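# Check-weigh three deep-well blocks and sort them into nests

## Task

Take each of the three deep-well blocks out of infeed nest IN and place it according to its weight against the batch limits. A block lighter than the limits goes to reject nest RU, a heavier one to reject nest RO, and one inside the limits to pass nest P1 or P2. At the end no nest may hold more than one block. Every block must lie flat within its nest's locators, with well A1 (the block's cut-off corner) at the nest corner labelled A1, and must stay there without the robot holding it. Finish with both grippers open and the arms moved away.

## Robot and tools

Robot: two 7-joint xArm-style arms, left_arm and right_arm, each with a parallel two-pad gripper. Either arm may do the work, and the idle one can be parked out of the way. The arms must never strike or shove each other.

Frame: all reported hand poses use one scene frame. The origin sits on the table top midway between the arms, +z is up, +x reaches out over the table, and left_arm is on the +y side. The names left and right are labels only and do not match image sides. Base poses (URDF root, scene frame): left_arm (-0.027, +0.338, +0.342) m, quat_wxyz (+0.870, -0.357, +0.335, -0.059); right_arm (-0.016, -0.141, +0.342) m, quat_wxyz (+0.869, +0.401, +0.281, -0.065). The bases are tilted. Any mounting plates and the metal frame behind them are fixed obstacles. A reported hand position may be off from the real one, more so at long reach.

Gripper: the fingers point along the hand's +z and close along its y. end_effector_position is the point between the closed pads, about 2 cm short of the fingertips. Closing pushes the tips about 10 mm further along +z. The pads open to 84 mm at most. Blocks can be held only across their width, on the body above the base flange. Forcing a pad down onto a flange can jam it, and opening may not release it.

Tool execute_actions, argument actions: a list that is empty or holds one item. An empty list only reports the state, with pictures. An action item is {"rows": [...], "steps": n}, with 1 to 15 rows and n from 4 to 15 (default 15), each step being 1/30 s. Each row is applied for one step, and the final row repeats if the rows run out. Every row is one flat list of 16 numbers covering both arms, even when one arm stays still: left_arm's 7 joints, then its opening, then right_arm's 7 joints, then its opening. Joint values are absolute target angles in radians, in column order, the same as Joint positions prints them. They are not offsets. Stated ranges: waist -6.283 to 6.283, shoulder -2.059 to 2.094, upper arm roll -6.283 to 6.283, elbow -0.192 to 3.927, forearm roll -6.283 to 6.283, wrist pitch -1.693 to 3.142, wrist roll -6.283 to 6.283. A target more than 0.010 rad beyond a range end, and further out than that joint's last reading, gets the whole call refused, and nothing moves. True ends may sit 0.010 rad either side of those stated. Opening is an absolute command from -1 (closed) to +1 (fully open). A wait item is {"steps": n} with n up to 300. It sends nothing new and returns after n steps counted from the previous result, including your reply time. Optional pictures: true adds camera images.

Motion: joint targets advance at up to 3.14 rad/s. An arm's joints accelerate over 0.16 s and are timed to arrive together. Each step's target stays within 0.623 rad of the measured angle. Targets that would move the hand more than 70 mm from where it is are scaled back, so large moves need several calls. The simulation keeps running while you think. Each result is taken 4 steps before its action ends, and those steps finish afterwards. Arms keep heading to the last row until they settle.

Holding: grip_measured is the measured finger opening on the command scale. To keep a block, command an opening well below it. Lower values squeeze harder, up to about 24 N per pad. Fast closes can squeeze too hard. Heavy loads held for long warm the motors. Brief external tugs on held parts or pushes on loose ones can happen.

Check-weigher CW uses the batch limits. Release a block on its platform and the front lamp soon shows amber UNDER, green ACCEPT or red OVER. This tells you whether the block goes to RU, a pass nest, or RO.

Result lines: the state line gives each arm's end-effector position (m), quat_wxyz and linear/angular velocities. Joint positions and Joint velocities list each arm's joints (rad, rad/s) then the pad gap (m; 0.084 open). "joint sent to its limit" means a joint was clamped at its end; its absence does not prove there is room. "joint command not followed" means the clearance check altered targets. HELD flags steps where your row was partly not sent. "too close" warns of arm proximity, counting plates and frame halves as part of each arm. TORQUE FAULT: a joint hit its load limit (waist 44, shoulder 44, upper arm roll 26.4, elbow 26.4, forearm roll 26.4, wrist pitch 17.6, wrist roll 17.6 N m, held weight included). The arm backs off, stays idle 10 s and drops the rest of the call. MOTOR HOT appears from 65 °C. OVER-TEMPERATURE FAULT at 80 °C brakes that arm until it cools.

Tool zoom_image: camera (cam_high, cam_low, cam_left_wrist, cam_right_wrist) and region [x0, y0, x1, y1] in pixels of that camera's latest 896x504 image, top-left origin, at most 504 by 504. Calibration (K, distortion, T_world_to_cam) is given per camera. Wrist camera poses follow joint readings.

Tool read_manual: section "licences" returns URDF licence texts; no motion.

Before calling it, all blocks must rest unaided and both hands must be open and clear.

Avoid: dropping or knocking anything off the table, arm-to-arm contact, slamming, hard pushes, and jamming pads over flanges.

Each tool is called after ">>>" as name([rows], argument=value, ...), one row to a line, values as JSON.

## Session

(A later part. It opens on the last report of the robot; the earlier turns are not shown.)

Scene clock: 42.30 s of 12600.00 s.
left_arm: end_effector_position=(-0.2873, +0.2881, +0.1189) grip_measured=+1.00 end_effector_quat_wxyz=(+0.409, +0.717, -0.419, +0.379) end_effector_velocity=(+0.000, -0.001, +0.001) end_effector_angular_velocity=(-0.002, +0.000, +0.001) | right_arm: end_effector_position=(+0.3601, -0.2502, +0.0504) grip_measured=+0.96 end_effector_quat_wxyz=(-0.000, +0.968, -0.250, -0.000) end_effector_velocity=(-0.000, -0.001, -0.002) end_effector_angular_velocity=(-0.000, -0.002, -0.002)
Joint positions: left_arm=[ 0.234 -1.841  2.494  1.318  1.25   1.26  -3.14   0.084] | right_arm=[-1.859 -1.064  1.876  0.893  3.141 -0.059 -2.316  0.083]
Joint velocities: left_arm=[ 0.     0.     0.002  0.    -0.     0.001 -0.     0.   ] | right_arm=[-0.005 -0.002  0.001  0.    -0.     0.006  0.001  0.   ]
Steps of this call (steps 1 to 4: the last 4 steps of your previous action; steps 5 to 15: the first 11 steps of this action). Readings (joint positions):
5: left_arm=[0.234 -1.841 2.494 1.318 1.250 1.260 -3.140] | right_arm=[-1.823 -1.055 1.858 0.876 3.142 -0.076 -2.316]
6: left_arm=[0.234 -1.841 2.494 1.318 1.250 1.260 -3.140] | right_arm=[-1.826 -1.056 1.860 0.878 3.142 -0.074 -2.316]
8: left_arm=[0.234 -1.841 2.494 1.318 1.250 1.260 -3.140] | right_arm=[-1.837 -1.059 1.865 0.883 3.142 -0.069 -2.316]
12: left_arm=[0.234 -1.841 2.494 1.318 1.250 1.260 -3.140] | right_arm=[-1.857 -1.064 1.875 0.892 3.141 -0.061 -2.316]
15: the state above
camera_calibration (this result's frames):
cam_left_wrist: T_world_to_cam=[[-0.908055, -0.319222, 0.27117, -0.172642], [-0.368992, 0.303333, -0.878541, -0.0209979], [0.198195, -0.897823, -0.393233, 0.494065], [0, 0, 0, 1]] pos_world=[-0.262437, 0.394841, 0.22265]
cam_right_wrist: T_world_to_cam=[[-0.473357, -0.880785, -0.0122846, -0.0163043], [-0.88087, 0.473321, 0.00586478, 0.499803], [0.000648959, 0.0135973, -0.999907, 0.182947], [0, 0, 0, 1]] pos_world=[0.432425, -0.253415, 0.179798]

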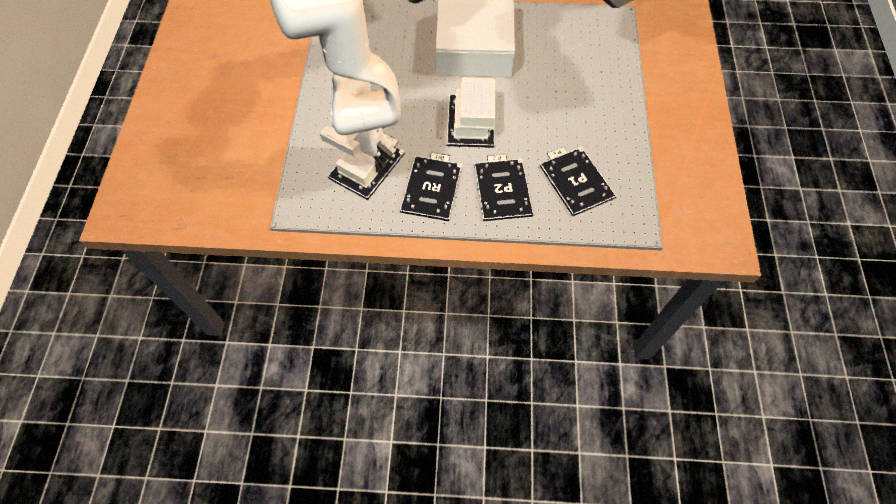

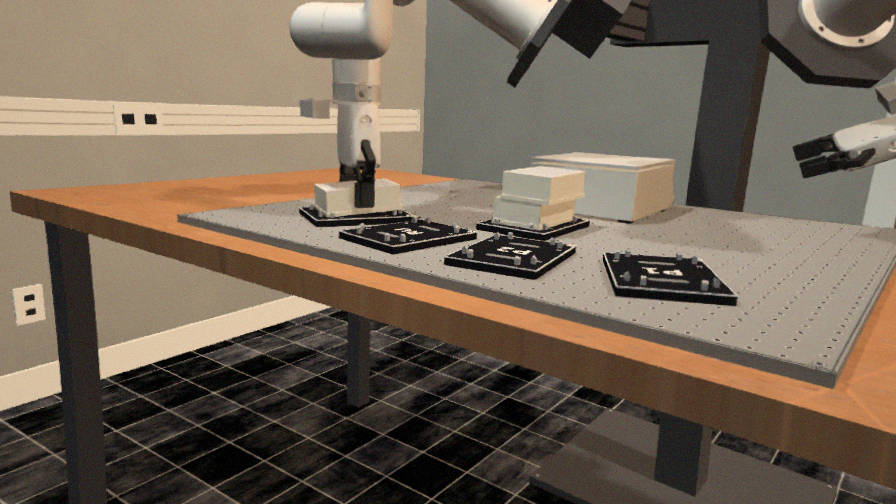

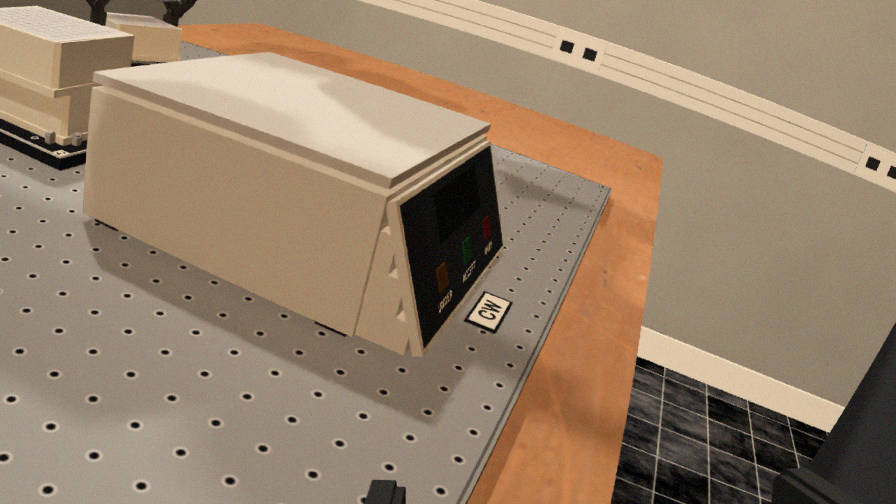

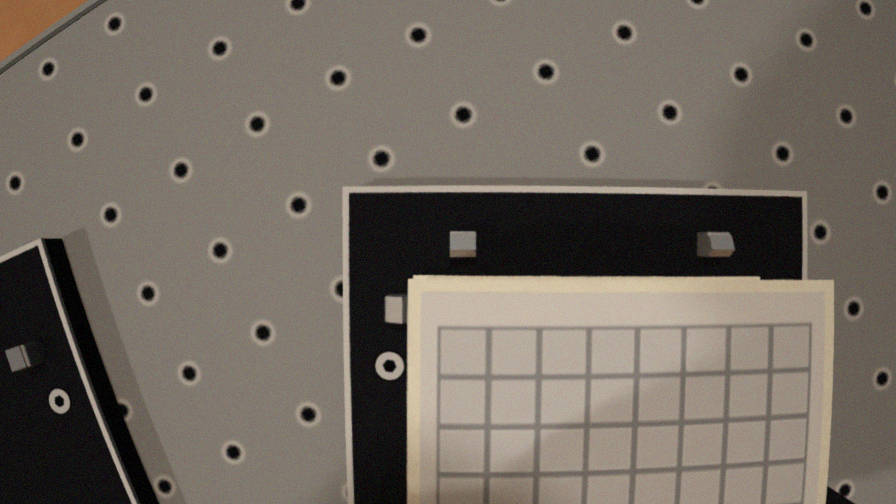

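>>> execute_actions([
  {"rows":[[0.234,-1.841,2.494,1.318,1.25,1.26,-3.14,1,-1.83,-1.057,1.861,0.879,3.1416,-0.0725,-2.316,0],[0.234,-1.841,2.494,1.318,1.25,1.26,-3.14,1,-1.83,-1.057,1.861,0.879,3.1416,-0.0725,-2.316,0],[0.234,-1.841,2.494,1.318,1.25,1.26,-3.14,1,-1.83,-1.057,1.861,0.879,3.1416,-0.0725,-2.316,0],[0.234,-1.841,2.494,1.318,1.25,1.26,-3.14,1,-1.83,-1.057,1.861,0.879,3.1416,-0.0725,-2.316,0],[0.234,-1.841,2.494,1.318,1.25,1.26,-3.14,1,-1.835,-1.0513,1.8577,0.888,3.1416,-0.079,-2.325,0]]},
])

>>> execute_actions([
  {"rows":[[0.234,-1.841,2.494,1.318,1.25,1.26,-3.14,1,-1.85,-1.055,1.865,0.895,3.1416,-0.072,-2.325,0],[0.234,-1.841,2.494,1.318,1.25,1.26,-3.14,1,-1.85,-1.055,1.865,0.895,3.1416,-0.072,-2.325,0],[0.234,-1.841,2.494,1.318,1.25,1.26,-3.14,1,-1.85,-1.055,1.865,0.895,3.1416,-0.072,-2.325,0],[0.234,-1.841,2.494,1.318,1.25,1.26,-3.14,1,-1.865,-1.0588,1.8727,0.9016,3.1416,-0.0648,-2.325,0]]},
], pictures=true)

>>> zoom_image(camera="cam_low", region=[290, 150, 430, 240])

Scene clock: 43.27 s of 12600.00 s.
left_arm: end_effector_position=(-0.2873, +0.2881, +0.1189) grip_measured=+1.00 end_effector_quat_wxyz=(+0.409, +0.717, -0.419, +0.379) end_effector_velocity=(+0.000, -0.001, -0.000) end_effector_angular_velocity=(-0.000, -0.000, +0.001) | right_arm: end_effector_position=(+0.3626, -0.2527, +0.0579) grip_measured=+0.96 end_effector_quat_wxyz=(+0.001, +0.968, -0.250, -0.001) end_effector_velocity=(-0.003, +0.003, +0.001) end_effector_angular_velocity=(+0.003, +0.007, +0.011)
Joint positions: left_arm=[ 0.234 -1.841  2.494  1.318  1.25   1.26  -3.14   0.084] | right_arm=[-1.836 -1.052  1.857  0.888  3.142 -0.079 -2.325  0.083]
Joint velocities: left_arm=[ 0.     0.     0.002 -0.001 -0.    -0.001 -0.     0.   ] | right_arm=[ 0.004 -0.001  0.006 -0.002  0.    -0.006 -0.004 -0.   ]
Steps of this call (steps 1 to 4: the last 4 steps of your previous action; steps 5 to 15: the robot went on to your last target; steps 16 to 18: nothing new was sent; steps 19 to 29: the first 11 steps of this action). Readings (joint positions):
19: left_arm=[0.234 -1.841 2.494 1.318 1.250 1.260 -3.140] | right_arm=[-1.859 -1.064 1.876 0.893 3.142 -0.059 -2.316]
20: left_arm=[0.234 -1.841 2.494 1.318 1.250 1.260 -3.140] | right_arm=[-1.853 -1.063 1.873 0.889 3.142 -0.061 -2.316]
22: left_arm=[0.234 -1.841 2.494 1.318 1.250 1.260 -3.140] | right_arm=[-1.836 -1.059 1.864 0.881 3.142 -0.068 -2.316]
26: left_arm=[0.234 -1.841 2.494 1.318 1.250 1.260 -3.140] | right_arm=[-1.836 -1.052 1.858 0.887 3.142 -0.077 -2.324]
29: the state above

Scene clock: 43.77 s of 12600.00 s.
left_arm: end_effector_position=(-0.2873, +0.2881, +0.1189) grip_measured=+1.00 end_effector_quat_wxyz=(+0.409, +0.717, -0.419, +0.379) end_effector_velocity=(-0.000, +0.001, -0.000) end_effector_angular_velocity=(+0.001, +0.000, -0.001) | right_arm: end_effector_position=(+0.3628, -0.2519, +0.0502) grip_measured=+0.96 end_effector_quat_wxyz=(+0.000, +0.968, -0.250, -0.001) end_effector_velocity=(+0.000, +0.000, -0.000) end_effector_angular_velocity=(+0.001, -0.002, -0.001)
Joint positions: left_arm=[ 0.234 -1.841  2.494  1.318  1.25   1.26  -3.14   0.084] | right_arm=[-1.864 -1.059  1.873  0.901  3.142 -0.065 -2.325  0.083]
Joint velocities: left_arm=[-0.    -0.    -0.001  0.    -0.    -0.     0.     0.   ] | right_arm=[ 0.     0.    -0.    -0.     0.001  0.002 -0.001 -0.   ]
Steps of this call (steps 1 to 4: the last 4 steps of your previous action; steps 5 to 15: the first 11 steps of this action). Readings (joint positions):
5: left_arm=[0.234 -1.841 2.494 1.318 1.250 1.260 -3.140] | right_arm=[-1.836 -1.052 1.858 0.888 3.142 -0.079 -2.325]
6: left_arm=[0.234 -1.841 2.494 1.318 1.250 1.260 -3.140] | right_arm=[-1.840 -1.053 1.860 0.891 3.142 -0.076 -2.325]
8: left_arm=[0.234 -1.841 2.494 1.318 1.250 1.260 -3.140] | right_arm=[-1.849 -1.055 1.865 0.894 3.142 -0.072 -2.325]
12: left_arm=[0.234 -1.841 2.494 1.318 1.250 1.260 -3.140] | right_arm=[-1.864 -1.059 1.873 0.901 3.142 -0.065 -2.325]
15: the state above
camera_calibration (this result's frames):
cam_left_wrist: T_world_to_cam=[[-0.908055, -0.319222, 0.27117, -0.172642], [-0.368992, 0.303333, -0.878541, -0.0209978], [0.198195, -0.897823, -0.393233, 0.494065], [0, 0, 0, 1]] pos_world=[-0.262437, 0.394841, 0.222651]
cam_right_wrist: T_world_to_cam=[[-0.47357, -0.880677, -0.0117998, -0.0163898], [-0.880756, 0.473525, 0.00653031, 0.502971], [-0.000163566, 0.0134853, -0.999909, 0.182973], [0, 0, 0, 1]] pos_world=[0.435263, -0.255071, 0.179478]

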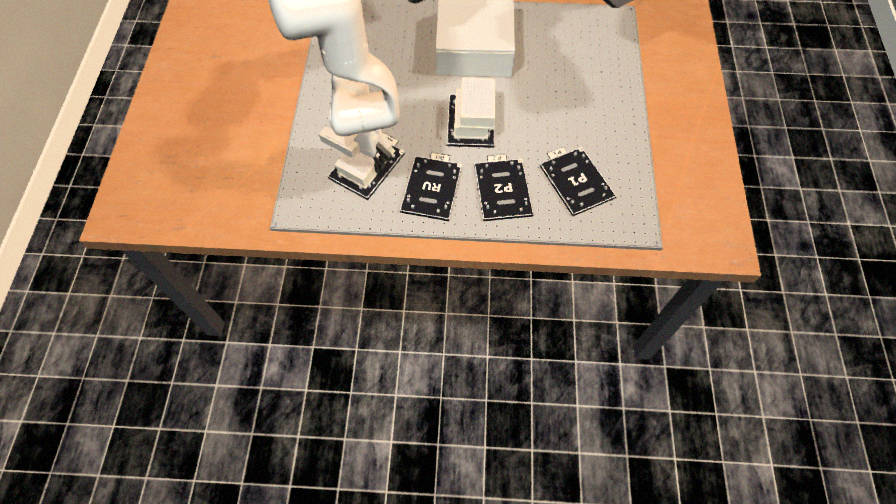

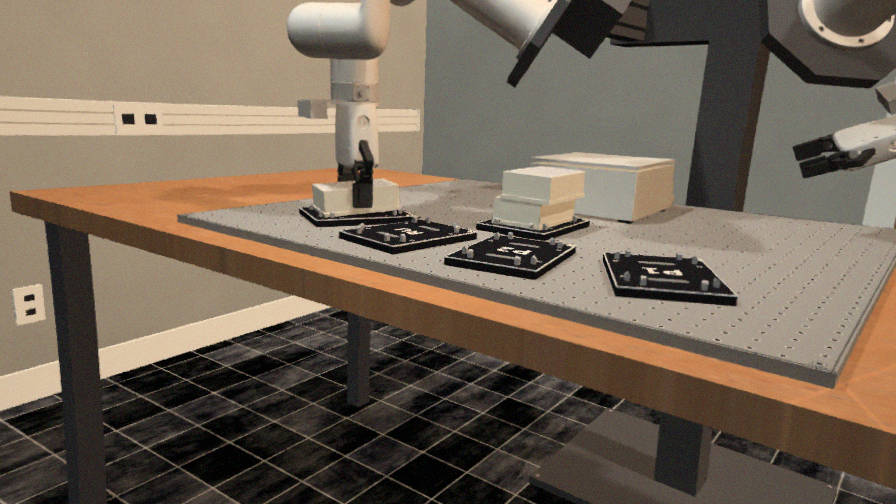

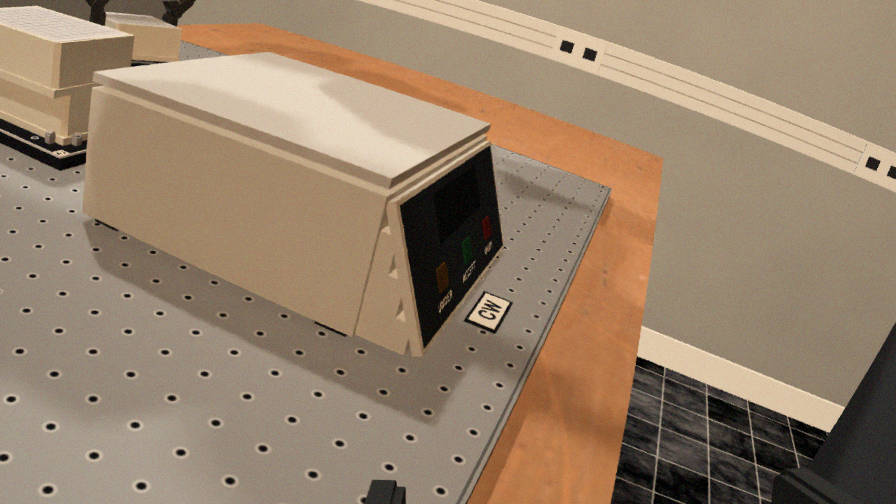

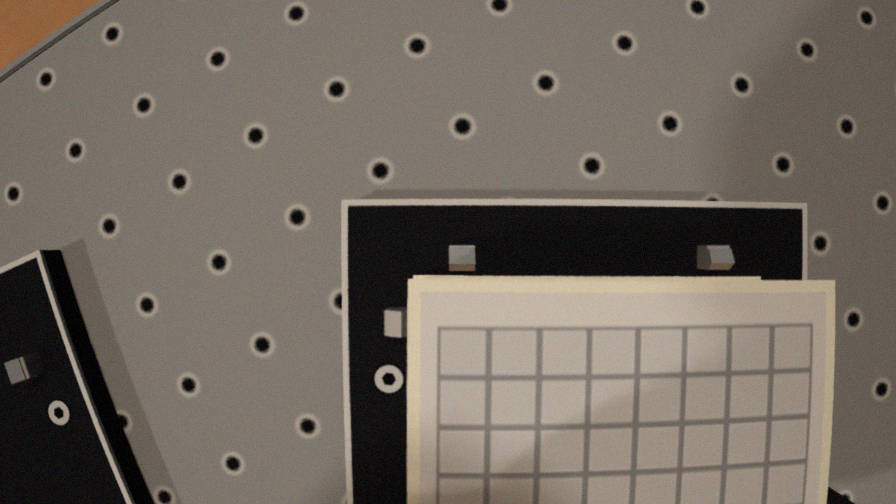

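Region (290, 150, 430, 240) of cam_low's 896x504 image, scaled by 3.600, with more detail than that image has; it fills the top 324 rows of this view, and the rest is white.

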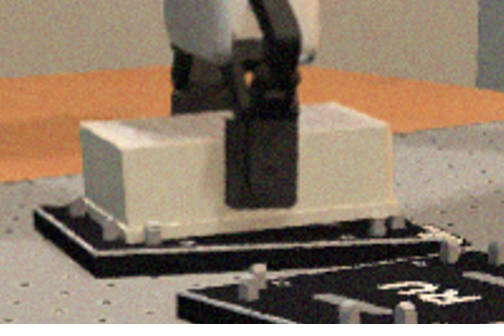

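>>> execute_actions([
  {"rows":[[0.234,-1.841,2.494,1.318,1.25,1.26,-3.14,1,-1.8665,-1.057,1.8716,0.9043,3.1416,-0.0668,-2.328,0],[0.234,-1.841,2.494,1.318,1.25,1.26,-3.14,1,-1.8665,-1.057,1.8716,0.9043,3.1416,-0.0668,-2.328,0],[0.234,-1.841,2.494,1.318,1.25,1.26,-3.14,1,-1.8665,-1.057,1.8716,0.9043,3.1416,-0.0668,-2.328,0],[0.234,-1.841,2.494,1.318,1.25,1.26,-3.14,1,-1.8665,-1.057,1.8716,0.9043,3.1416,-0.0668,-2.328,0],[0.234,-1.841,2.494,1.318,1.25,1.26,-3.14,1,-1.8665,-1.057,1.8716,0.9043,3.1416,-0.0668,-2.328,0],[0.234,-1.841,2.494,1.318,1.25,1.26,-3.14,1,-1.8665,-1.057,1.8716,0.9043,3.1416,-0.0668,-2.328,1]]},
], pictures=true)

>>> zoom_image(camera="cam_low", region=[290, 150, 430, 240])

Scene clock: 44.43 s of 12600.00 s.
left_arm: end_effector_position=(-0.2873, +0.2881, +0.1189) grip_measured=+1.00 end_effector_quat_wxyz=(+0.409, +0.717, -0.419, +0.379) end_effector_velocity=(+0.000, +0.000, -0.000) end_effector_angular_velocity=(+0.002, -0.000, -0.000) | right_arm: end_effector_position=(+0.3638, -0.2529, +0.0499) grip_measured=+1.00 end_effector_quat_wxyz=(+0.000, +0.968, -0.250, -0.000) end_effector_velocity=(-0.000, -0.003, -0.000) end_effector_angular_velocity=(-0.003, +0.001, -0.006)
Joint positions: left_arm=[ 0.234 -1.841  2.494  1.318  1.25   1.26  -3.14   0.084] | right_arm=[-1.867 -1.057  1.871  0.904  3.142 -0.067 -2.328  0.084]
Joint velocities: left_arm=[ 0.    -0.     0.    -0.001 -0.    -0.002 -0.     0.   ] | right_arm=[-0.002  0.001 -0.004 -0.001  0.    -0.     0.001  0.001]
Steps of this call (steps 1 to 4: the last 4 steps of your previous action; steps 5 to 9: the robot went on to your last target; steps 10 to 20: the first 11 steps of this action). Readings (joint positions):
10: left_arm=[0.234 -1.841 2.494 1.318 1.250 1.260 -3.140] | right_arm=[-1.865 -1.059 1.873 0.902 3.142 -0.065 -2.325]
11: left_arm=[0.234 -1.841 2.494 1.318 1.250 1.260 -3.140] | right_arm=[-1.865 -1.058 1.873 0.902 3.142 -0.066 -2.326]
13: left_arm=[0.234 -1.841 2.494 1.318 1.250 1.260 -3.140] | right_arm=[-1.866 -1.057 1.872 0.904 3.142 -0.067 -2.328]
17: left_arm=[0.234 -1.841 2.494 1.318 1.250 1.260 -3.140] | right_arm=[-1.867 -1.057 1.872 0.904 3.142 -0.067 -2.328]
20: the state above
camera_calibration (this result's frames):
cam_left_wrist: T_world_to_cam=[[-0.908055, -0.319222, 0.271171, -0.172642], [-0.368992, 0.303333, -0.878541, -0.0209979], [0.198195, -0.897823, -0.393233, 0.494065], [0, 0, 0, 1]] pos_world=[-0.262437, 0.394841, 0.22265]
cam_right_wrist: T_world_to_cam=[[-0.474061, -0.880419, -0.011313, -0.0165662], [-0.880492, 0.474022, 0.0060704, 0.504398], [0.0000181007, 0.0128387, -0.999918, 0.182462], [0, 0, 0, 1]] pos_world=[0.436261, -0.256023, 0.179198]

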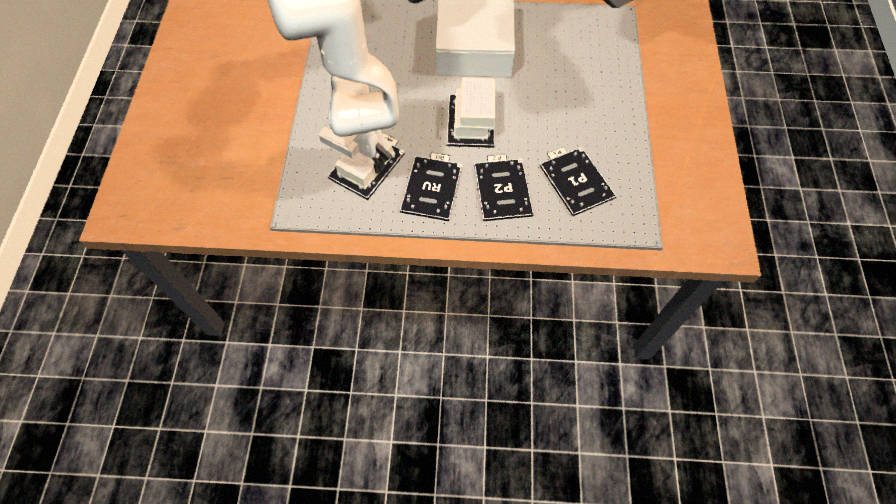

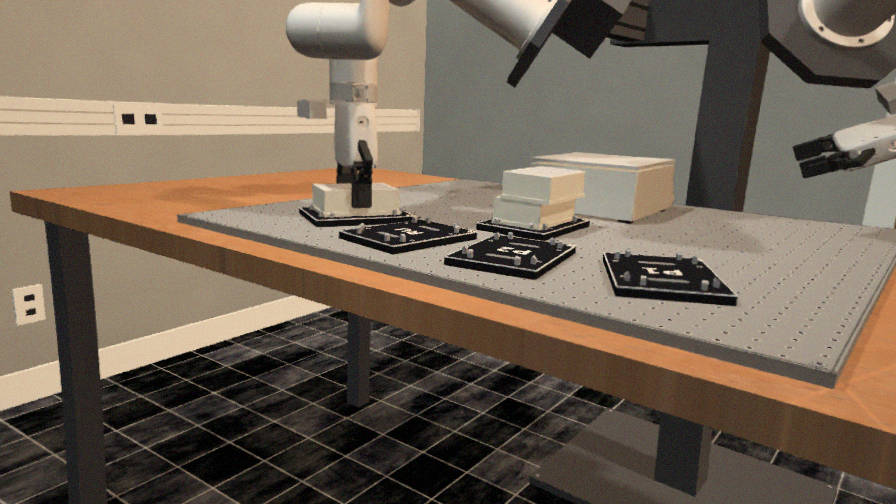

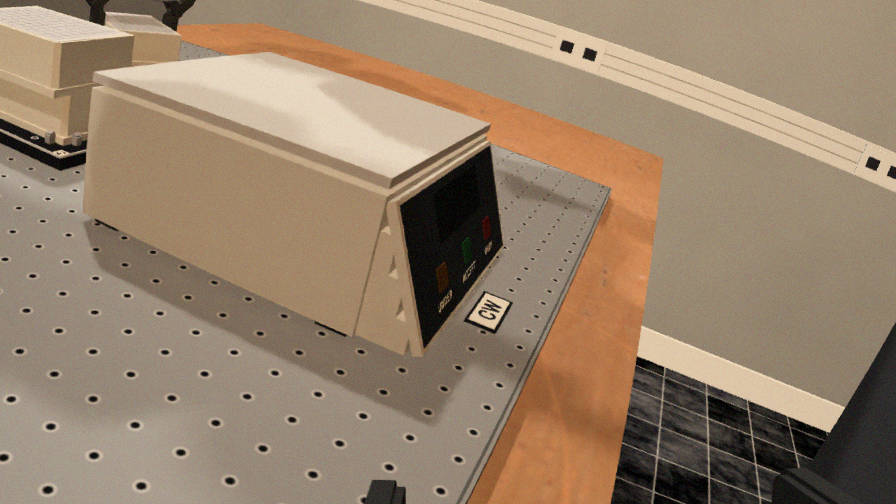

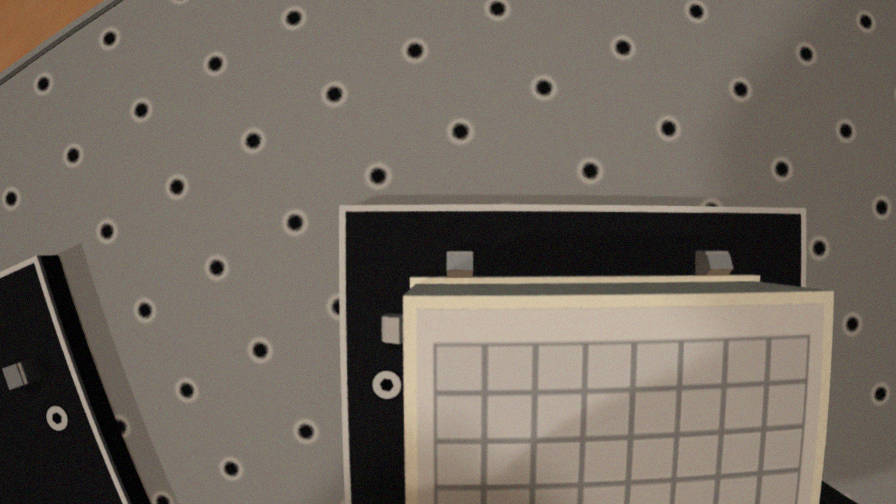

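Region (290, 150, 430, 240) of cam_low's 896x504 image, scaled by 3.600, with more detail than that image has; it fills the top 324 rows of this view, and the rest is white.

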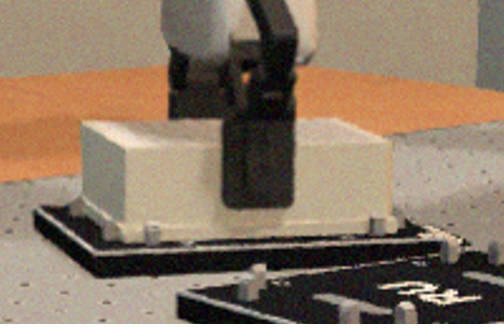

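>>> execute_actions([
  {"rows":[[0.234,-1.841,2.494,1.318,1.25,1.26,-3.14,1,-1.83,-1.048,1.853,0.887,3.1416,-0.085,-2.328,1],[0.234,-1.841,2.494,1.318,1.25,1.26,-3.14,1,-1.83,-1.048,1.853,0.887,3.1416,-0.085,-2.328,1],[0.234,-1.841,2.494,1.318,1.25,1.26,-3.14,1,-1.774,-1.034,1.824,0.864,3.1416,-0.111,-2.328,1],[0.234,-1.841,2.494,1.318,1.25,1.26,-3.14,1,-1.774,-1.034,1.824,0.864,3.1416,-0.111,-2.328,1],[0.234,-1.841,2.494,1.318,1.25,1.26,-3.14,1,-1.68,-1.015,1.776,0.827,3.1416,-0.156,-2.328,1],[0.234,-1.841,2.494,1.318,1.25,1.26,-3.14,1,-1.68,-1.015,1.776,0.827,3.1416,-0.156,-2.328,1],[0.234,-1.841,2.494,1.318,1.25,1.26,-3.14,1,-1.68,-1.015,1.776,0.827,3.1416,-0.156,-2.328,1],[0.234,-1.841,2.494,1.318,1.25,1.26,-3.14,1,-1.45,-0.99,1.65,0.77,3.1416,-0.29,-2.328,1]]},
])

>>> execute_actions([
  {"rows":[[0.234,-1.841,2.494,1.318,1.25,1.26,-3.14,1,-1.3964,-1.5754,2.4688,1.1515,3.1416,-0.417,-1.8527,1]]},
])

>>> execute_actions([
  {"steps":28},
], pictures=true)

Scene clock: 45.30 s of 12600.00 s.
left_arm: end_effector_position=(-0.2873, +0.2881, +0.1189) grip_measured=+1.00 end_effector_quat_wxyz=(+0.409, +0.717, -0.419, +0.379) end_effector_velocity=(+0.000, +0.000, -0.000) end_effector_angular_velocity=(+0.000, +0.000, +0.000) | right_arm: end_effector_position=(+0.3644, -0.2539, +0.1283) grip_measured=+1.00 end_effector_quat_wxyz=(+0.002, +0.968, -0.250, -0.000) end_effector_velocity=(+0.041, +0.002, +0.449) end_effector_angular_velocity=(-0.008, -0.086, +0.003)
Joint positions: left_arm=[ 0.234 -1.841  2.494  1.318  1.25   1.26  -3.14   0.084] | right_arm=[-1.572 -1.002  1.716  0.796  3.142 -0.219 -2.328  0.084]
Joint velocities: left_arm=[ 0.    -0.001 -0.     0.    -0.     0.    -0.     0.   ] | right_arm=[ 1.713  0.183 -0.94  -0.402 -0.004 -0.974  0.001  0.   ]
Steps of this call (steps 1 to 4: the last 4 steps of your previous action; steps 5 to 15: the robot went on to your last target; steps 16 to 26: the first 11 steps of this action). Readings (joint positions):
16: left_arm=[0.234 -1.841 2.494 1.318 1.250 1.260 -3.140] | right_arm=[-1.866 -1.057 1.871 0.904 3.142 -0.067 -2.328]
17: left_arm=[0.234 -1.841 2.494 1.318 1.250 1.260 -3.140] | right_arm=[-1.858 -1.055 1.867 0.900 3.142 -0.072 -2.328]
19: left_arm=[0.234 -1.841 2.494 1.318 1.250 1.260 -3.140] | right_arm=[-1.824 -1.047 1.850 0.884 3.142 -0.088 -2.328]
23: left_arm=[0.234 -1.841 2.494 1.318 1.250 1.260 -3.140] | right_arm=[-1.704 -1.020 1.788 0.837 3.142 -0.144 -2.328]
26: the state above

Scene clock: 45.80 s of 12600.00 s.
left_arm: end_effector_position=(-0.2873, +0.2881, +0.1189) grip_measured=+1.00 end_effector_quat_wxyz=(+0.409, +0.717, -0.419, +0.379) end_effector_velocity=(-0.000, -0.000, -0.000) end_effector_angular_velocity=(+0.001, +0.001, +0.000) | right_arm: end_effector_position=(+0.3573, -0.1020, +0.1650) grip_measured=+1.00 end_effector_quat_wxyz=(-0.003, +0.991, -0.127, +0.046) end_effector_velocity=(-0.281, +0.472, -0.052) end_effector_angular_velocity=(+0.041, +0.055, +0.842)
Joint positions: left_arm=[ 0.234 -1.841  2.494  1.318  1.25   1.26  -3.14   0.084] | right_arm=[-1.424 -1.294  2.04   0.971  3.142 -0.354 -2.082  0.084]
Joint velocities: left_arm=[ 0.    -0.     0.001  0.     0.    -0.002 -0.     0.   ] | right_arm=[ 0.084 -0.827  1.271  0.531  0.002 -0.18   0.666  0.   ]
Steps of this call (steps 1 to 4: the last 4 steps of your previous action; steps 5 to 15: the first 11 steps of this action). Readings (joint positions):
5: left_arm=[0.234 -1.841 2.494 1.318 1.250 1.260 -3.140] | right_arm=[-1.449 -0.991 1.653 0.773 3.142 -0.288 -2.327]
6: left_arm=[0.234 -1.841 2.494 1.318 1.250 1.260 -3.140] | right_arm=[-1.450 -0.999 1.658 0.776 3.141 -0.292 -2.319]
8: left_arm=[0.234 -1.841 2.494 1.318 1.250 1.260 -3.140] | right_arm=[-1.450 -1.060 1.719 0.816 3.140 -0.306 -2.266]
12: left_arm=[0.234 -1.841 2.494 1.318 1.250 1.260 -3.140] | right_arm=[-1.432 -1.210 1.912 0.918 3.141 -0.336 -2.150]
15: the state above

Scene clock: 46.73 s of 12600.00 s.
left_arm: end_effector_position=(-0.2873, +0.2881, +0.1189) grip_measured=+1.00 end_effector_quat_wxyz=(+0.409, +0.717, -0.419, +0.379) end_effector_velocity=(-0.001, -0.001, +0.000) end_effector_angular_velocity=(-0.001, +0.001, +0.000) | right_arm: end_effector_position=(+0.2028, +0.0176, +0.1303) grip_measured=+1.00 end_effector_quat_wxyz=(-0.000, +1.000, -0.000, -0.000) end_effector_velocity=(-0.002, +0.000, -0.000) end_effector_angular_velocity=(-0.000, +0.002, +0.002)
Joint positions: left_arm=[ 0.234 -1.841  2.494  1.318  1.25   1.26  -3.14   0.084] | right_arm=[-1.397 -1.575  2.468  1.151  3.142 -0.417 -1.853  0.084]
Joint velocities: left_arm=[-0.     0.     0.001  0.001  0.    -0.001  0.    -0.   ] | right_arm=[-0.    -0.002  0.004  0.001  0.001 -0.     0.001 -0.   ]
Kept back: nothing.
Steps of this call (steps 1 to 4: the last 4 steps of your previous action; steps 5 to 28: the robot went on to your last target). Readings (joint positions):
1: left_arm=[0.234 -1.841 2.494 1.318 1.250 1.260 -3.140] | right_arm=[-1.421 -1.322 2.082 0.989 3.142 -0.360 -2.060]
2: left_arm=[0.234 -1.841 2.494 1.318 1.250 1.260 -3.140] | right_arm=[-1.419 -1.349 2.124 1.006 3.142 -0.366 -2.038]
4: left_arm=[0.234 -1.841 2.494 1.318 1.250 1.260 -3.140] | right_arm=[-1.413 -1.402 2.205 1.040 3.142 -0.378 -1.995]
8: left_arm=[0.234 -1.841 2.494 1.318 1.250 1.260 -3.140] | right_arm=[-1.403 -1.504 2.361 1.105 3.142 -0.401 -1.911]
28: the state above
camera_calibration (this result's frames):
cam_left_wrist: T_world_to_cam=[[-0.908055, -0.319222, 0.27117, -0.172642], [-0.368992, 0.303333, -0.878541, -0.0209979], [0.198195, -0.897823, -0.393233, 0.494065], [0, 0, 0, 1]] pos_world=[-0.262437, 0.394841, 0.222651]
cam_right_wrist: T_world_to_cam=[[0.0108887, -0.999864, -0.0124027, 0.0501057], [-0.99992, -0.010967, 0.0062609, 0.266677], [-0.00639607, 0.0123336, -0.999903, 0.260677], [0, 0, 0, 1]] pos_world=[0.267778, 0.0498084, 0.259604]

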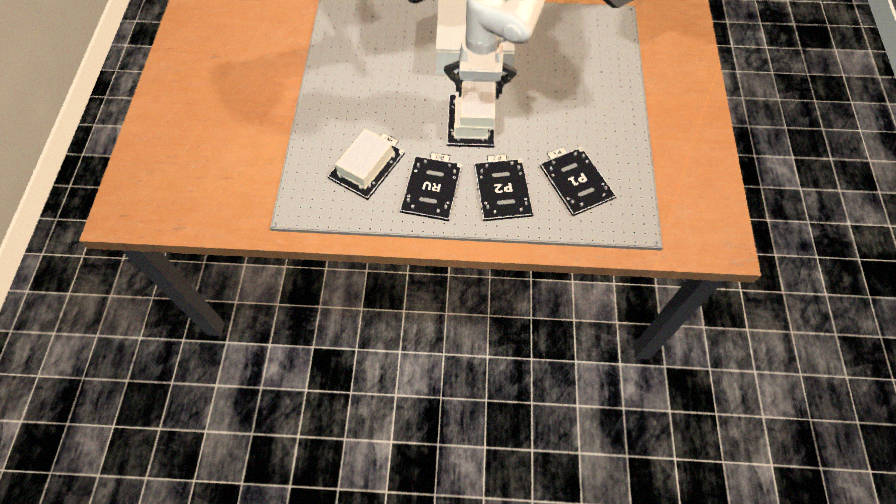

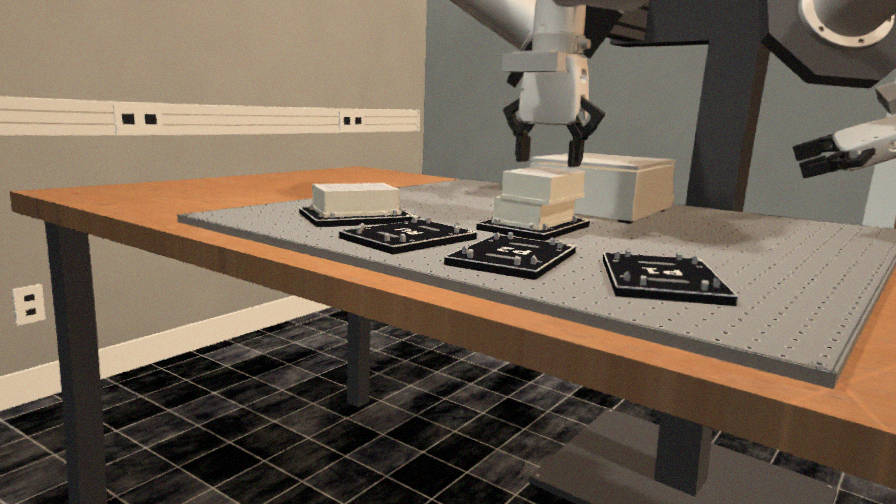

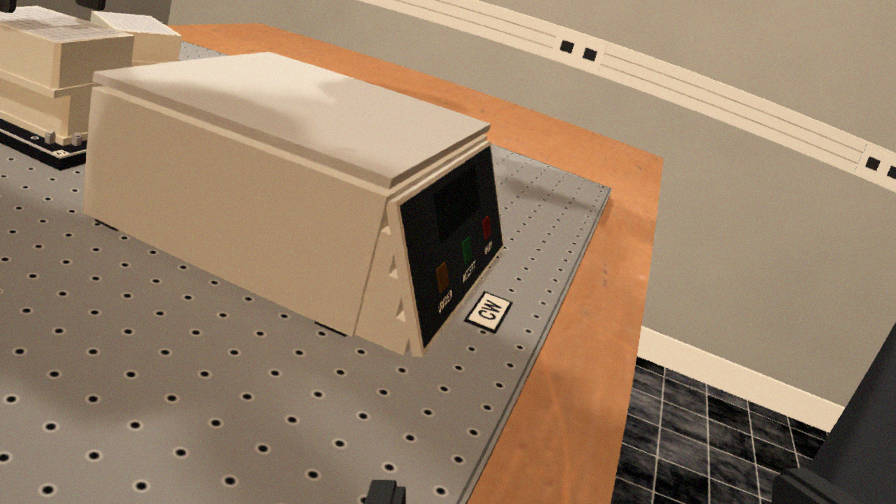

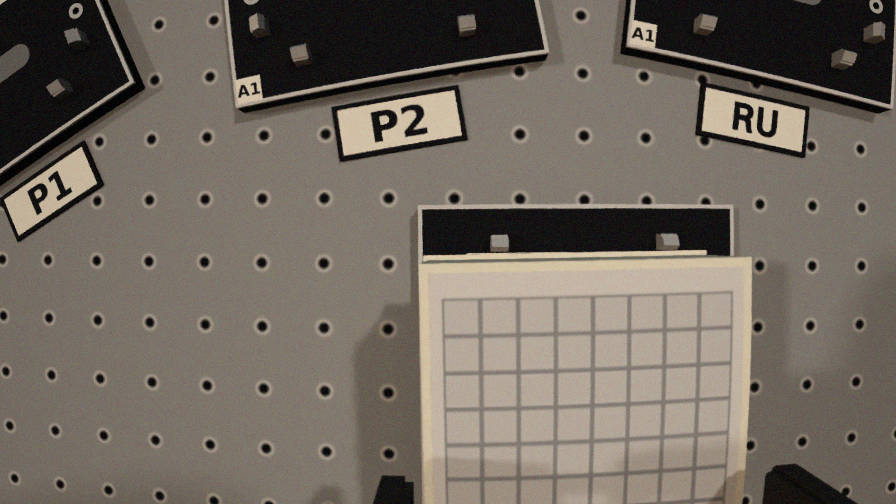

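>>> execute_actions([
  {"rows":[[0.234,-1.841,2.494,1.318,1.25,1.26,-3.14,1,-1.4116,-1.5942,2.4675,1.157,3.1416,-0.399,-1.866,1],[0.234,-1.841,2.494,1.318,1.25,1.26,-3.14,1,-1.4116,-1.5942,2.4675,1.157,3.1416,-0.399,-1.866,1],[0.234,-1.841,2.494,1.318,1.25,1.26,-3.14,1,-1.4116,-1.5942,2.4675,1.157,3.1416,-0.399,-1.866,1],[0.234,-1.841,2.494,1.318,1.25,1.26,-3.14,1,-1.4116,-1.5942,2.4675,1.157,3.1416,-0.399,-1.866,1],[0.234,-1.841,2.494,1.318,1.25,1.26,-3.14,1,-1.4116,-1.5942,2.4675,1.157,3.1416,-0.399,-1.866,1],[0.234,-1.841,2.494,1.318,1.25,1.26,-3.14,1,-1.417,-1.601,2.4672,1.1605,3.1416,-0.394,-1.866,1],[0.234,-1.841,2.494,1.318,1.25,1.26,-3.14,1,-1.4225,-1.6078,2.467,1.164,3.1416,-0.389,-1.866,1],[0.234,-1.841,2.494,1.318,1.25,1.26,-3.14,1,-1.428,-1.6146,2.4667,1.1677,3.1416,-0.3837,-1.866,1],[0.234,-1.841,2.494,1.318,1.25,1.26,-3.14,1,-1.4335,-1.6214,2.4664,1.1714,3.1416,-0.3786,-1.866,1],[0.234,-1.841,2.494,1.318,1.25,1.26,-3.14,1,-1.439,-1.6282,2.4662,1.175,3.1416,-0.3735,-1.866,1],[0.234,-1.841,2.494,1.318,1.25,1.26,-3.14,1,-1.4444,-1.635,2.4659,1.1788,3.1416,-0.3684,-1.866,1],[0.234,-1.841,2.494,1.318,1.25,1.26,-3.14,1,-1.45,-1.6418,2.4656,1.1826,3.1416,-0.3633,-1.866,1],[0.234,-1.841,2.494,1.318,1.25,1.26,-3.14,1,-1.455,-1.6486,2.4654,1.1864,3.1416,-0.3582,-1.866,1],[0.234,-1.841,2.494,1.318,1.25,1.26,-3.14,1,-1.4606,-1.6554,2.4651,1.1902,3.1416,-0.3531,-1.866,1]]},
])

>>> execute_actions([
  {"steps":10},
], pictures=true)

Scene clock: 47.70 s of 12600.00 s.
left_arm: end_effector_position=(-0.2873, +0.2881, +0.1189) grip_measured=+1.00 end_effector_quat_wxyz=(+0.409, +0.717, -0.419, +0.379) end_effector_velocity=(+0.000, -0.001, +0.000) end_effector_angular_velocity=(-0.002, -0.000, +0.001) | right_arm: end_effector_position=(+0.2031, +0.0168, +0.1084) grip_measured=+1.00 end_effector_quat_wxyz=(+0.000, +1.000, +0.006, -0.000) end_effector_velocity=(-0.003, -0.008, -0.098) end_effector_angular_velocity=(-0.017, +0.007, -0.001)
Joint positions: left_arm=[ 0.234 -1.841  2.494  1.318  1.25   1.26  -3.14   0.084] | right_arm=[-1.433 -1.621  2.466  1.171  3.142 -0.379 -1.866  0.084]
Joint velocities: left_arm=[-0.    -0.     0.002  0.     0.     0.     0.     0.   ] | right_arm=[-0.17  -0.21  -0.007  0.1   -0.     0.151  0.001 -0.   ]
Steps of this call (steps 1 to 15: the robot went on to your last target; steps 16 to 18: nothing new was sent; steps 19 to 29: the first 11 steps of this action). Readings (joint positions):
19: left_arm=[0.234 -1.841 2.494 1.318 1.250 1.260 -3.140] | right_arm=[-1.397 -1.576 2.469 1.152 3.142 -0.416 -1.854]
20: left_arm=[0.234 -1.841 2.494 1.318 1.250 1.260 -3.140] | right_arm=[-1.401 -1.581 2.468 1.155 3.142 -0.410 -1.858]
22: left_arm=[0.234 -1.841 2.494 1.318 1.250 1.260 -3.140] | right_arm=[-1.410 -1.592 2.468 1.156 3.142 -0.402 -1.864]
26: left_arm=[0.234 -1.841 2.494 1.318 1.250 1.260 -3.140] | right_arm=[-1.418 -1.602 2.467 1.161 3.142 -0.393 -1.866]
29: the state above

Scene clock: 48.03 s of 12600.00 s.
left_arm: end_effector_position=(-0.2873, +0.2881, +0.1189) grip_measured=+1.00 end_effector_quat_wxyz=(+0.409, +0.717, -0.419, +0.379) end_effector_velocity=(-0.000, +0.001, -0.000) end_effector_angular_velocity=(+0.001, +0.000, -0.001) | right_arm: end_effector_position=(+0.2028, +0.0166, +0.0925) grip_measured=+1.00 end_effector_quat_wxyz=(-0.000, +1.000, +0.006, -0.000) end_effector_velocity=(+0.002, +0.002, +0.002) end_effector_angular_velocity=(+0.005, -0.004, +0.000)
Joint positions: left_arm=[ 0.234 -1.841  2.494  1.318  1.25   1.26  -3.14   0.084] | right_arm=[-1.46  -1.655  2.465  1.19   3.142 -0.353 -1.866  0.084]
Joint velocities: left_arm=[-0.     0.001 -0.002 -0.     0.     0.    -0.     0.   ] | right_arm=[ 0.004  0.004 -0.003  0.    -0.001  0.    -0.001 -0.   ]
Kept back: nothing.
Steps of this call (steps 1 to 4: the last 4 steps of your previous action; steps 5 to 10: the robot went on to your last target). Readings (joint positions):
1: left_arm=[0.234 -1.841 2.494 1.318 1.250 1.260 -3.140] | right_arm=[-1.439 -1.628 2.466 1.175 3.142 -0.374 -1.866]
2: left_arm=[0.234 -1.841 2.494 1.318 1.250 1.260 -3.140] | right_arm=[-1.444 -1.635 2.466 1.178 3.142 -0.369 -1.866]
4: left_arm=[0.234 -1.841 2.494 1.318 1.250 1.260 -3.140] | right_arm=[-1.455 -1.648 2.465 1.186 3.142 -0.359 -1.866]
8: left_arm=[0.234 -1.841 2.494 1.318 1.250 1.260 -3.140] | right_arm=[-1.461 -1.656 2.465 1.190 3.142 -0.353 -1.866]
10: the state above
camera_calibration (this result's frames):
cam_left_wrist: T_world_to_cam=[[-0.908055, -0.319222, 0.271171, -0.172642], [-0.368992, 0.303332, -0.878541, -0.0209978], [0.198195, -0.897823, -0.393233, 0.494065], [0, 0, 0, 1]] pos_world=[-0.262437, 0.394841, 0.222651]
cam_right_wrist: T_world_to_cam=[[0.023877, -0.999641, -0.012134, 0.0459331], [-0.999696, -0.0239494, 0.00585967, 0.267066], [-0.00614817, 0.0119904, -0.999909, 0.222882], [0, 0, 0, 1]] pos_world=[0.267259, 0.0496402, 0.221855]

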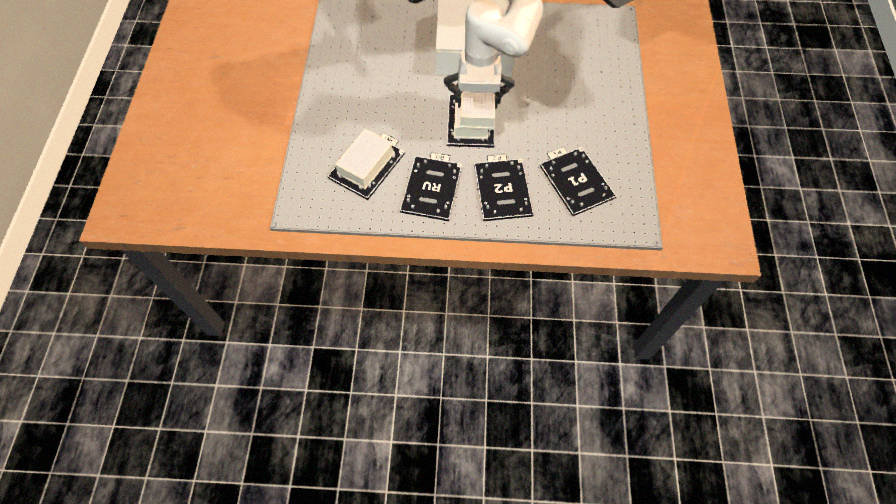

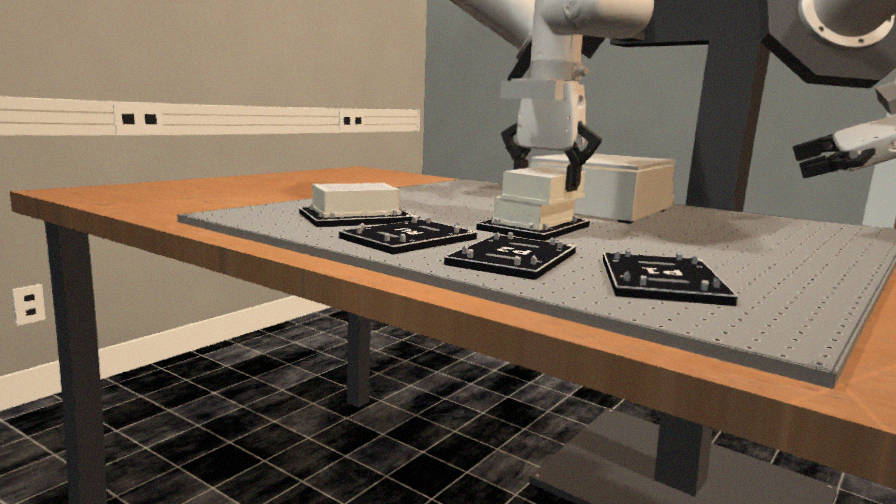

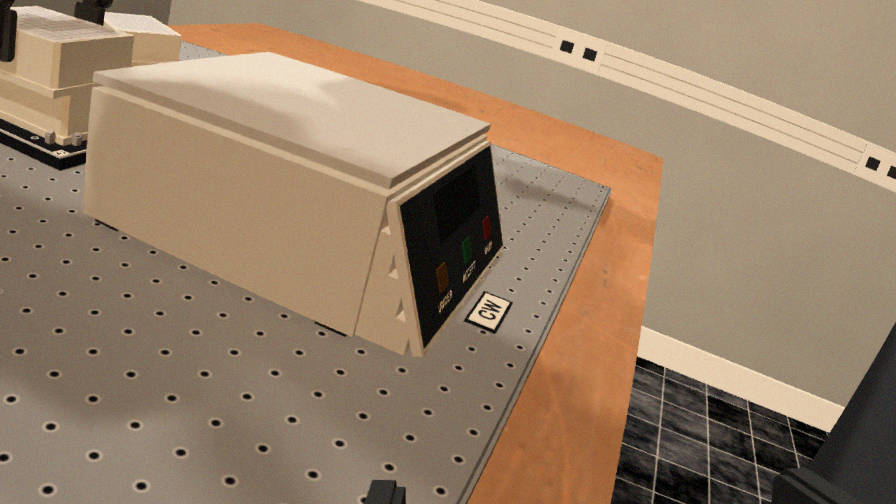

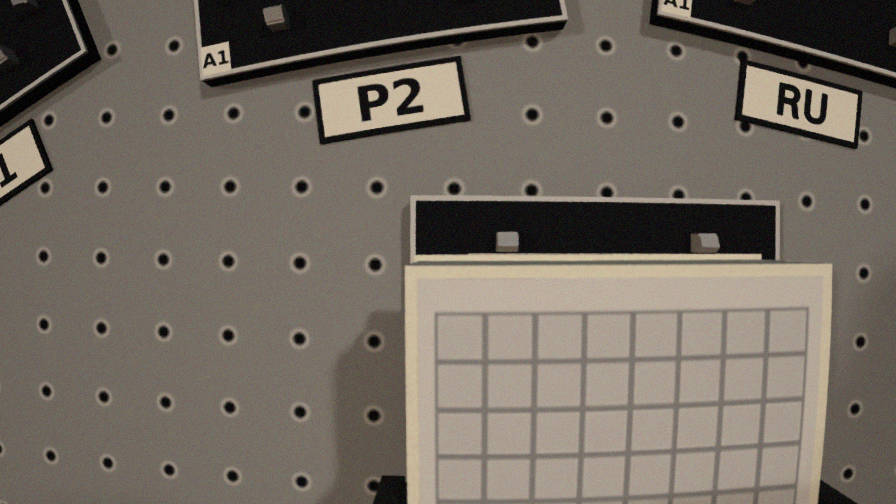

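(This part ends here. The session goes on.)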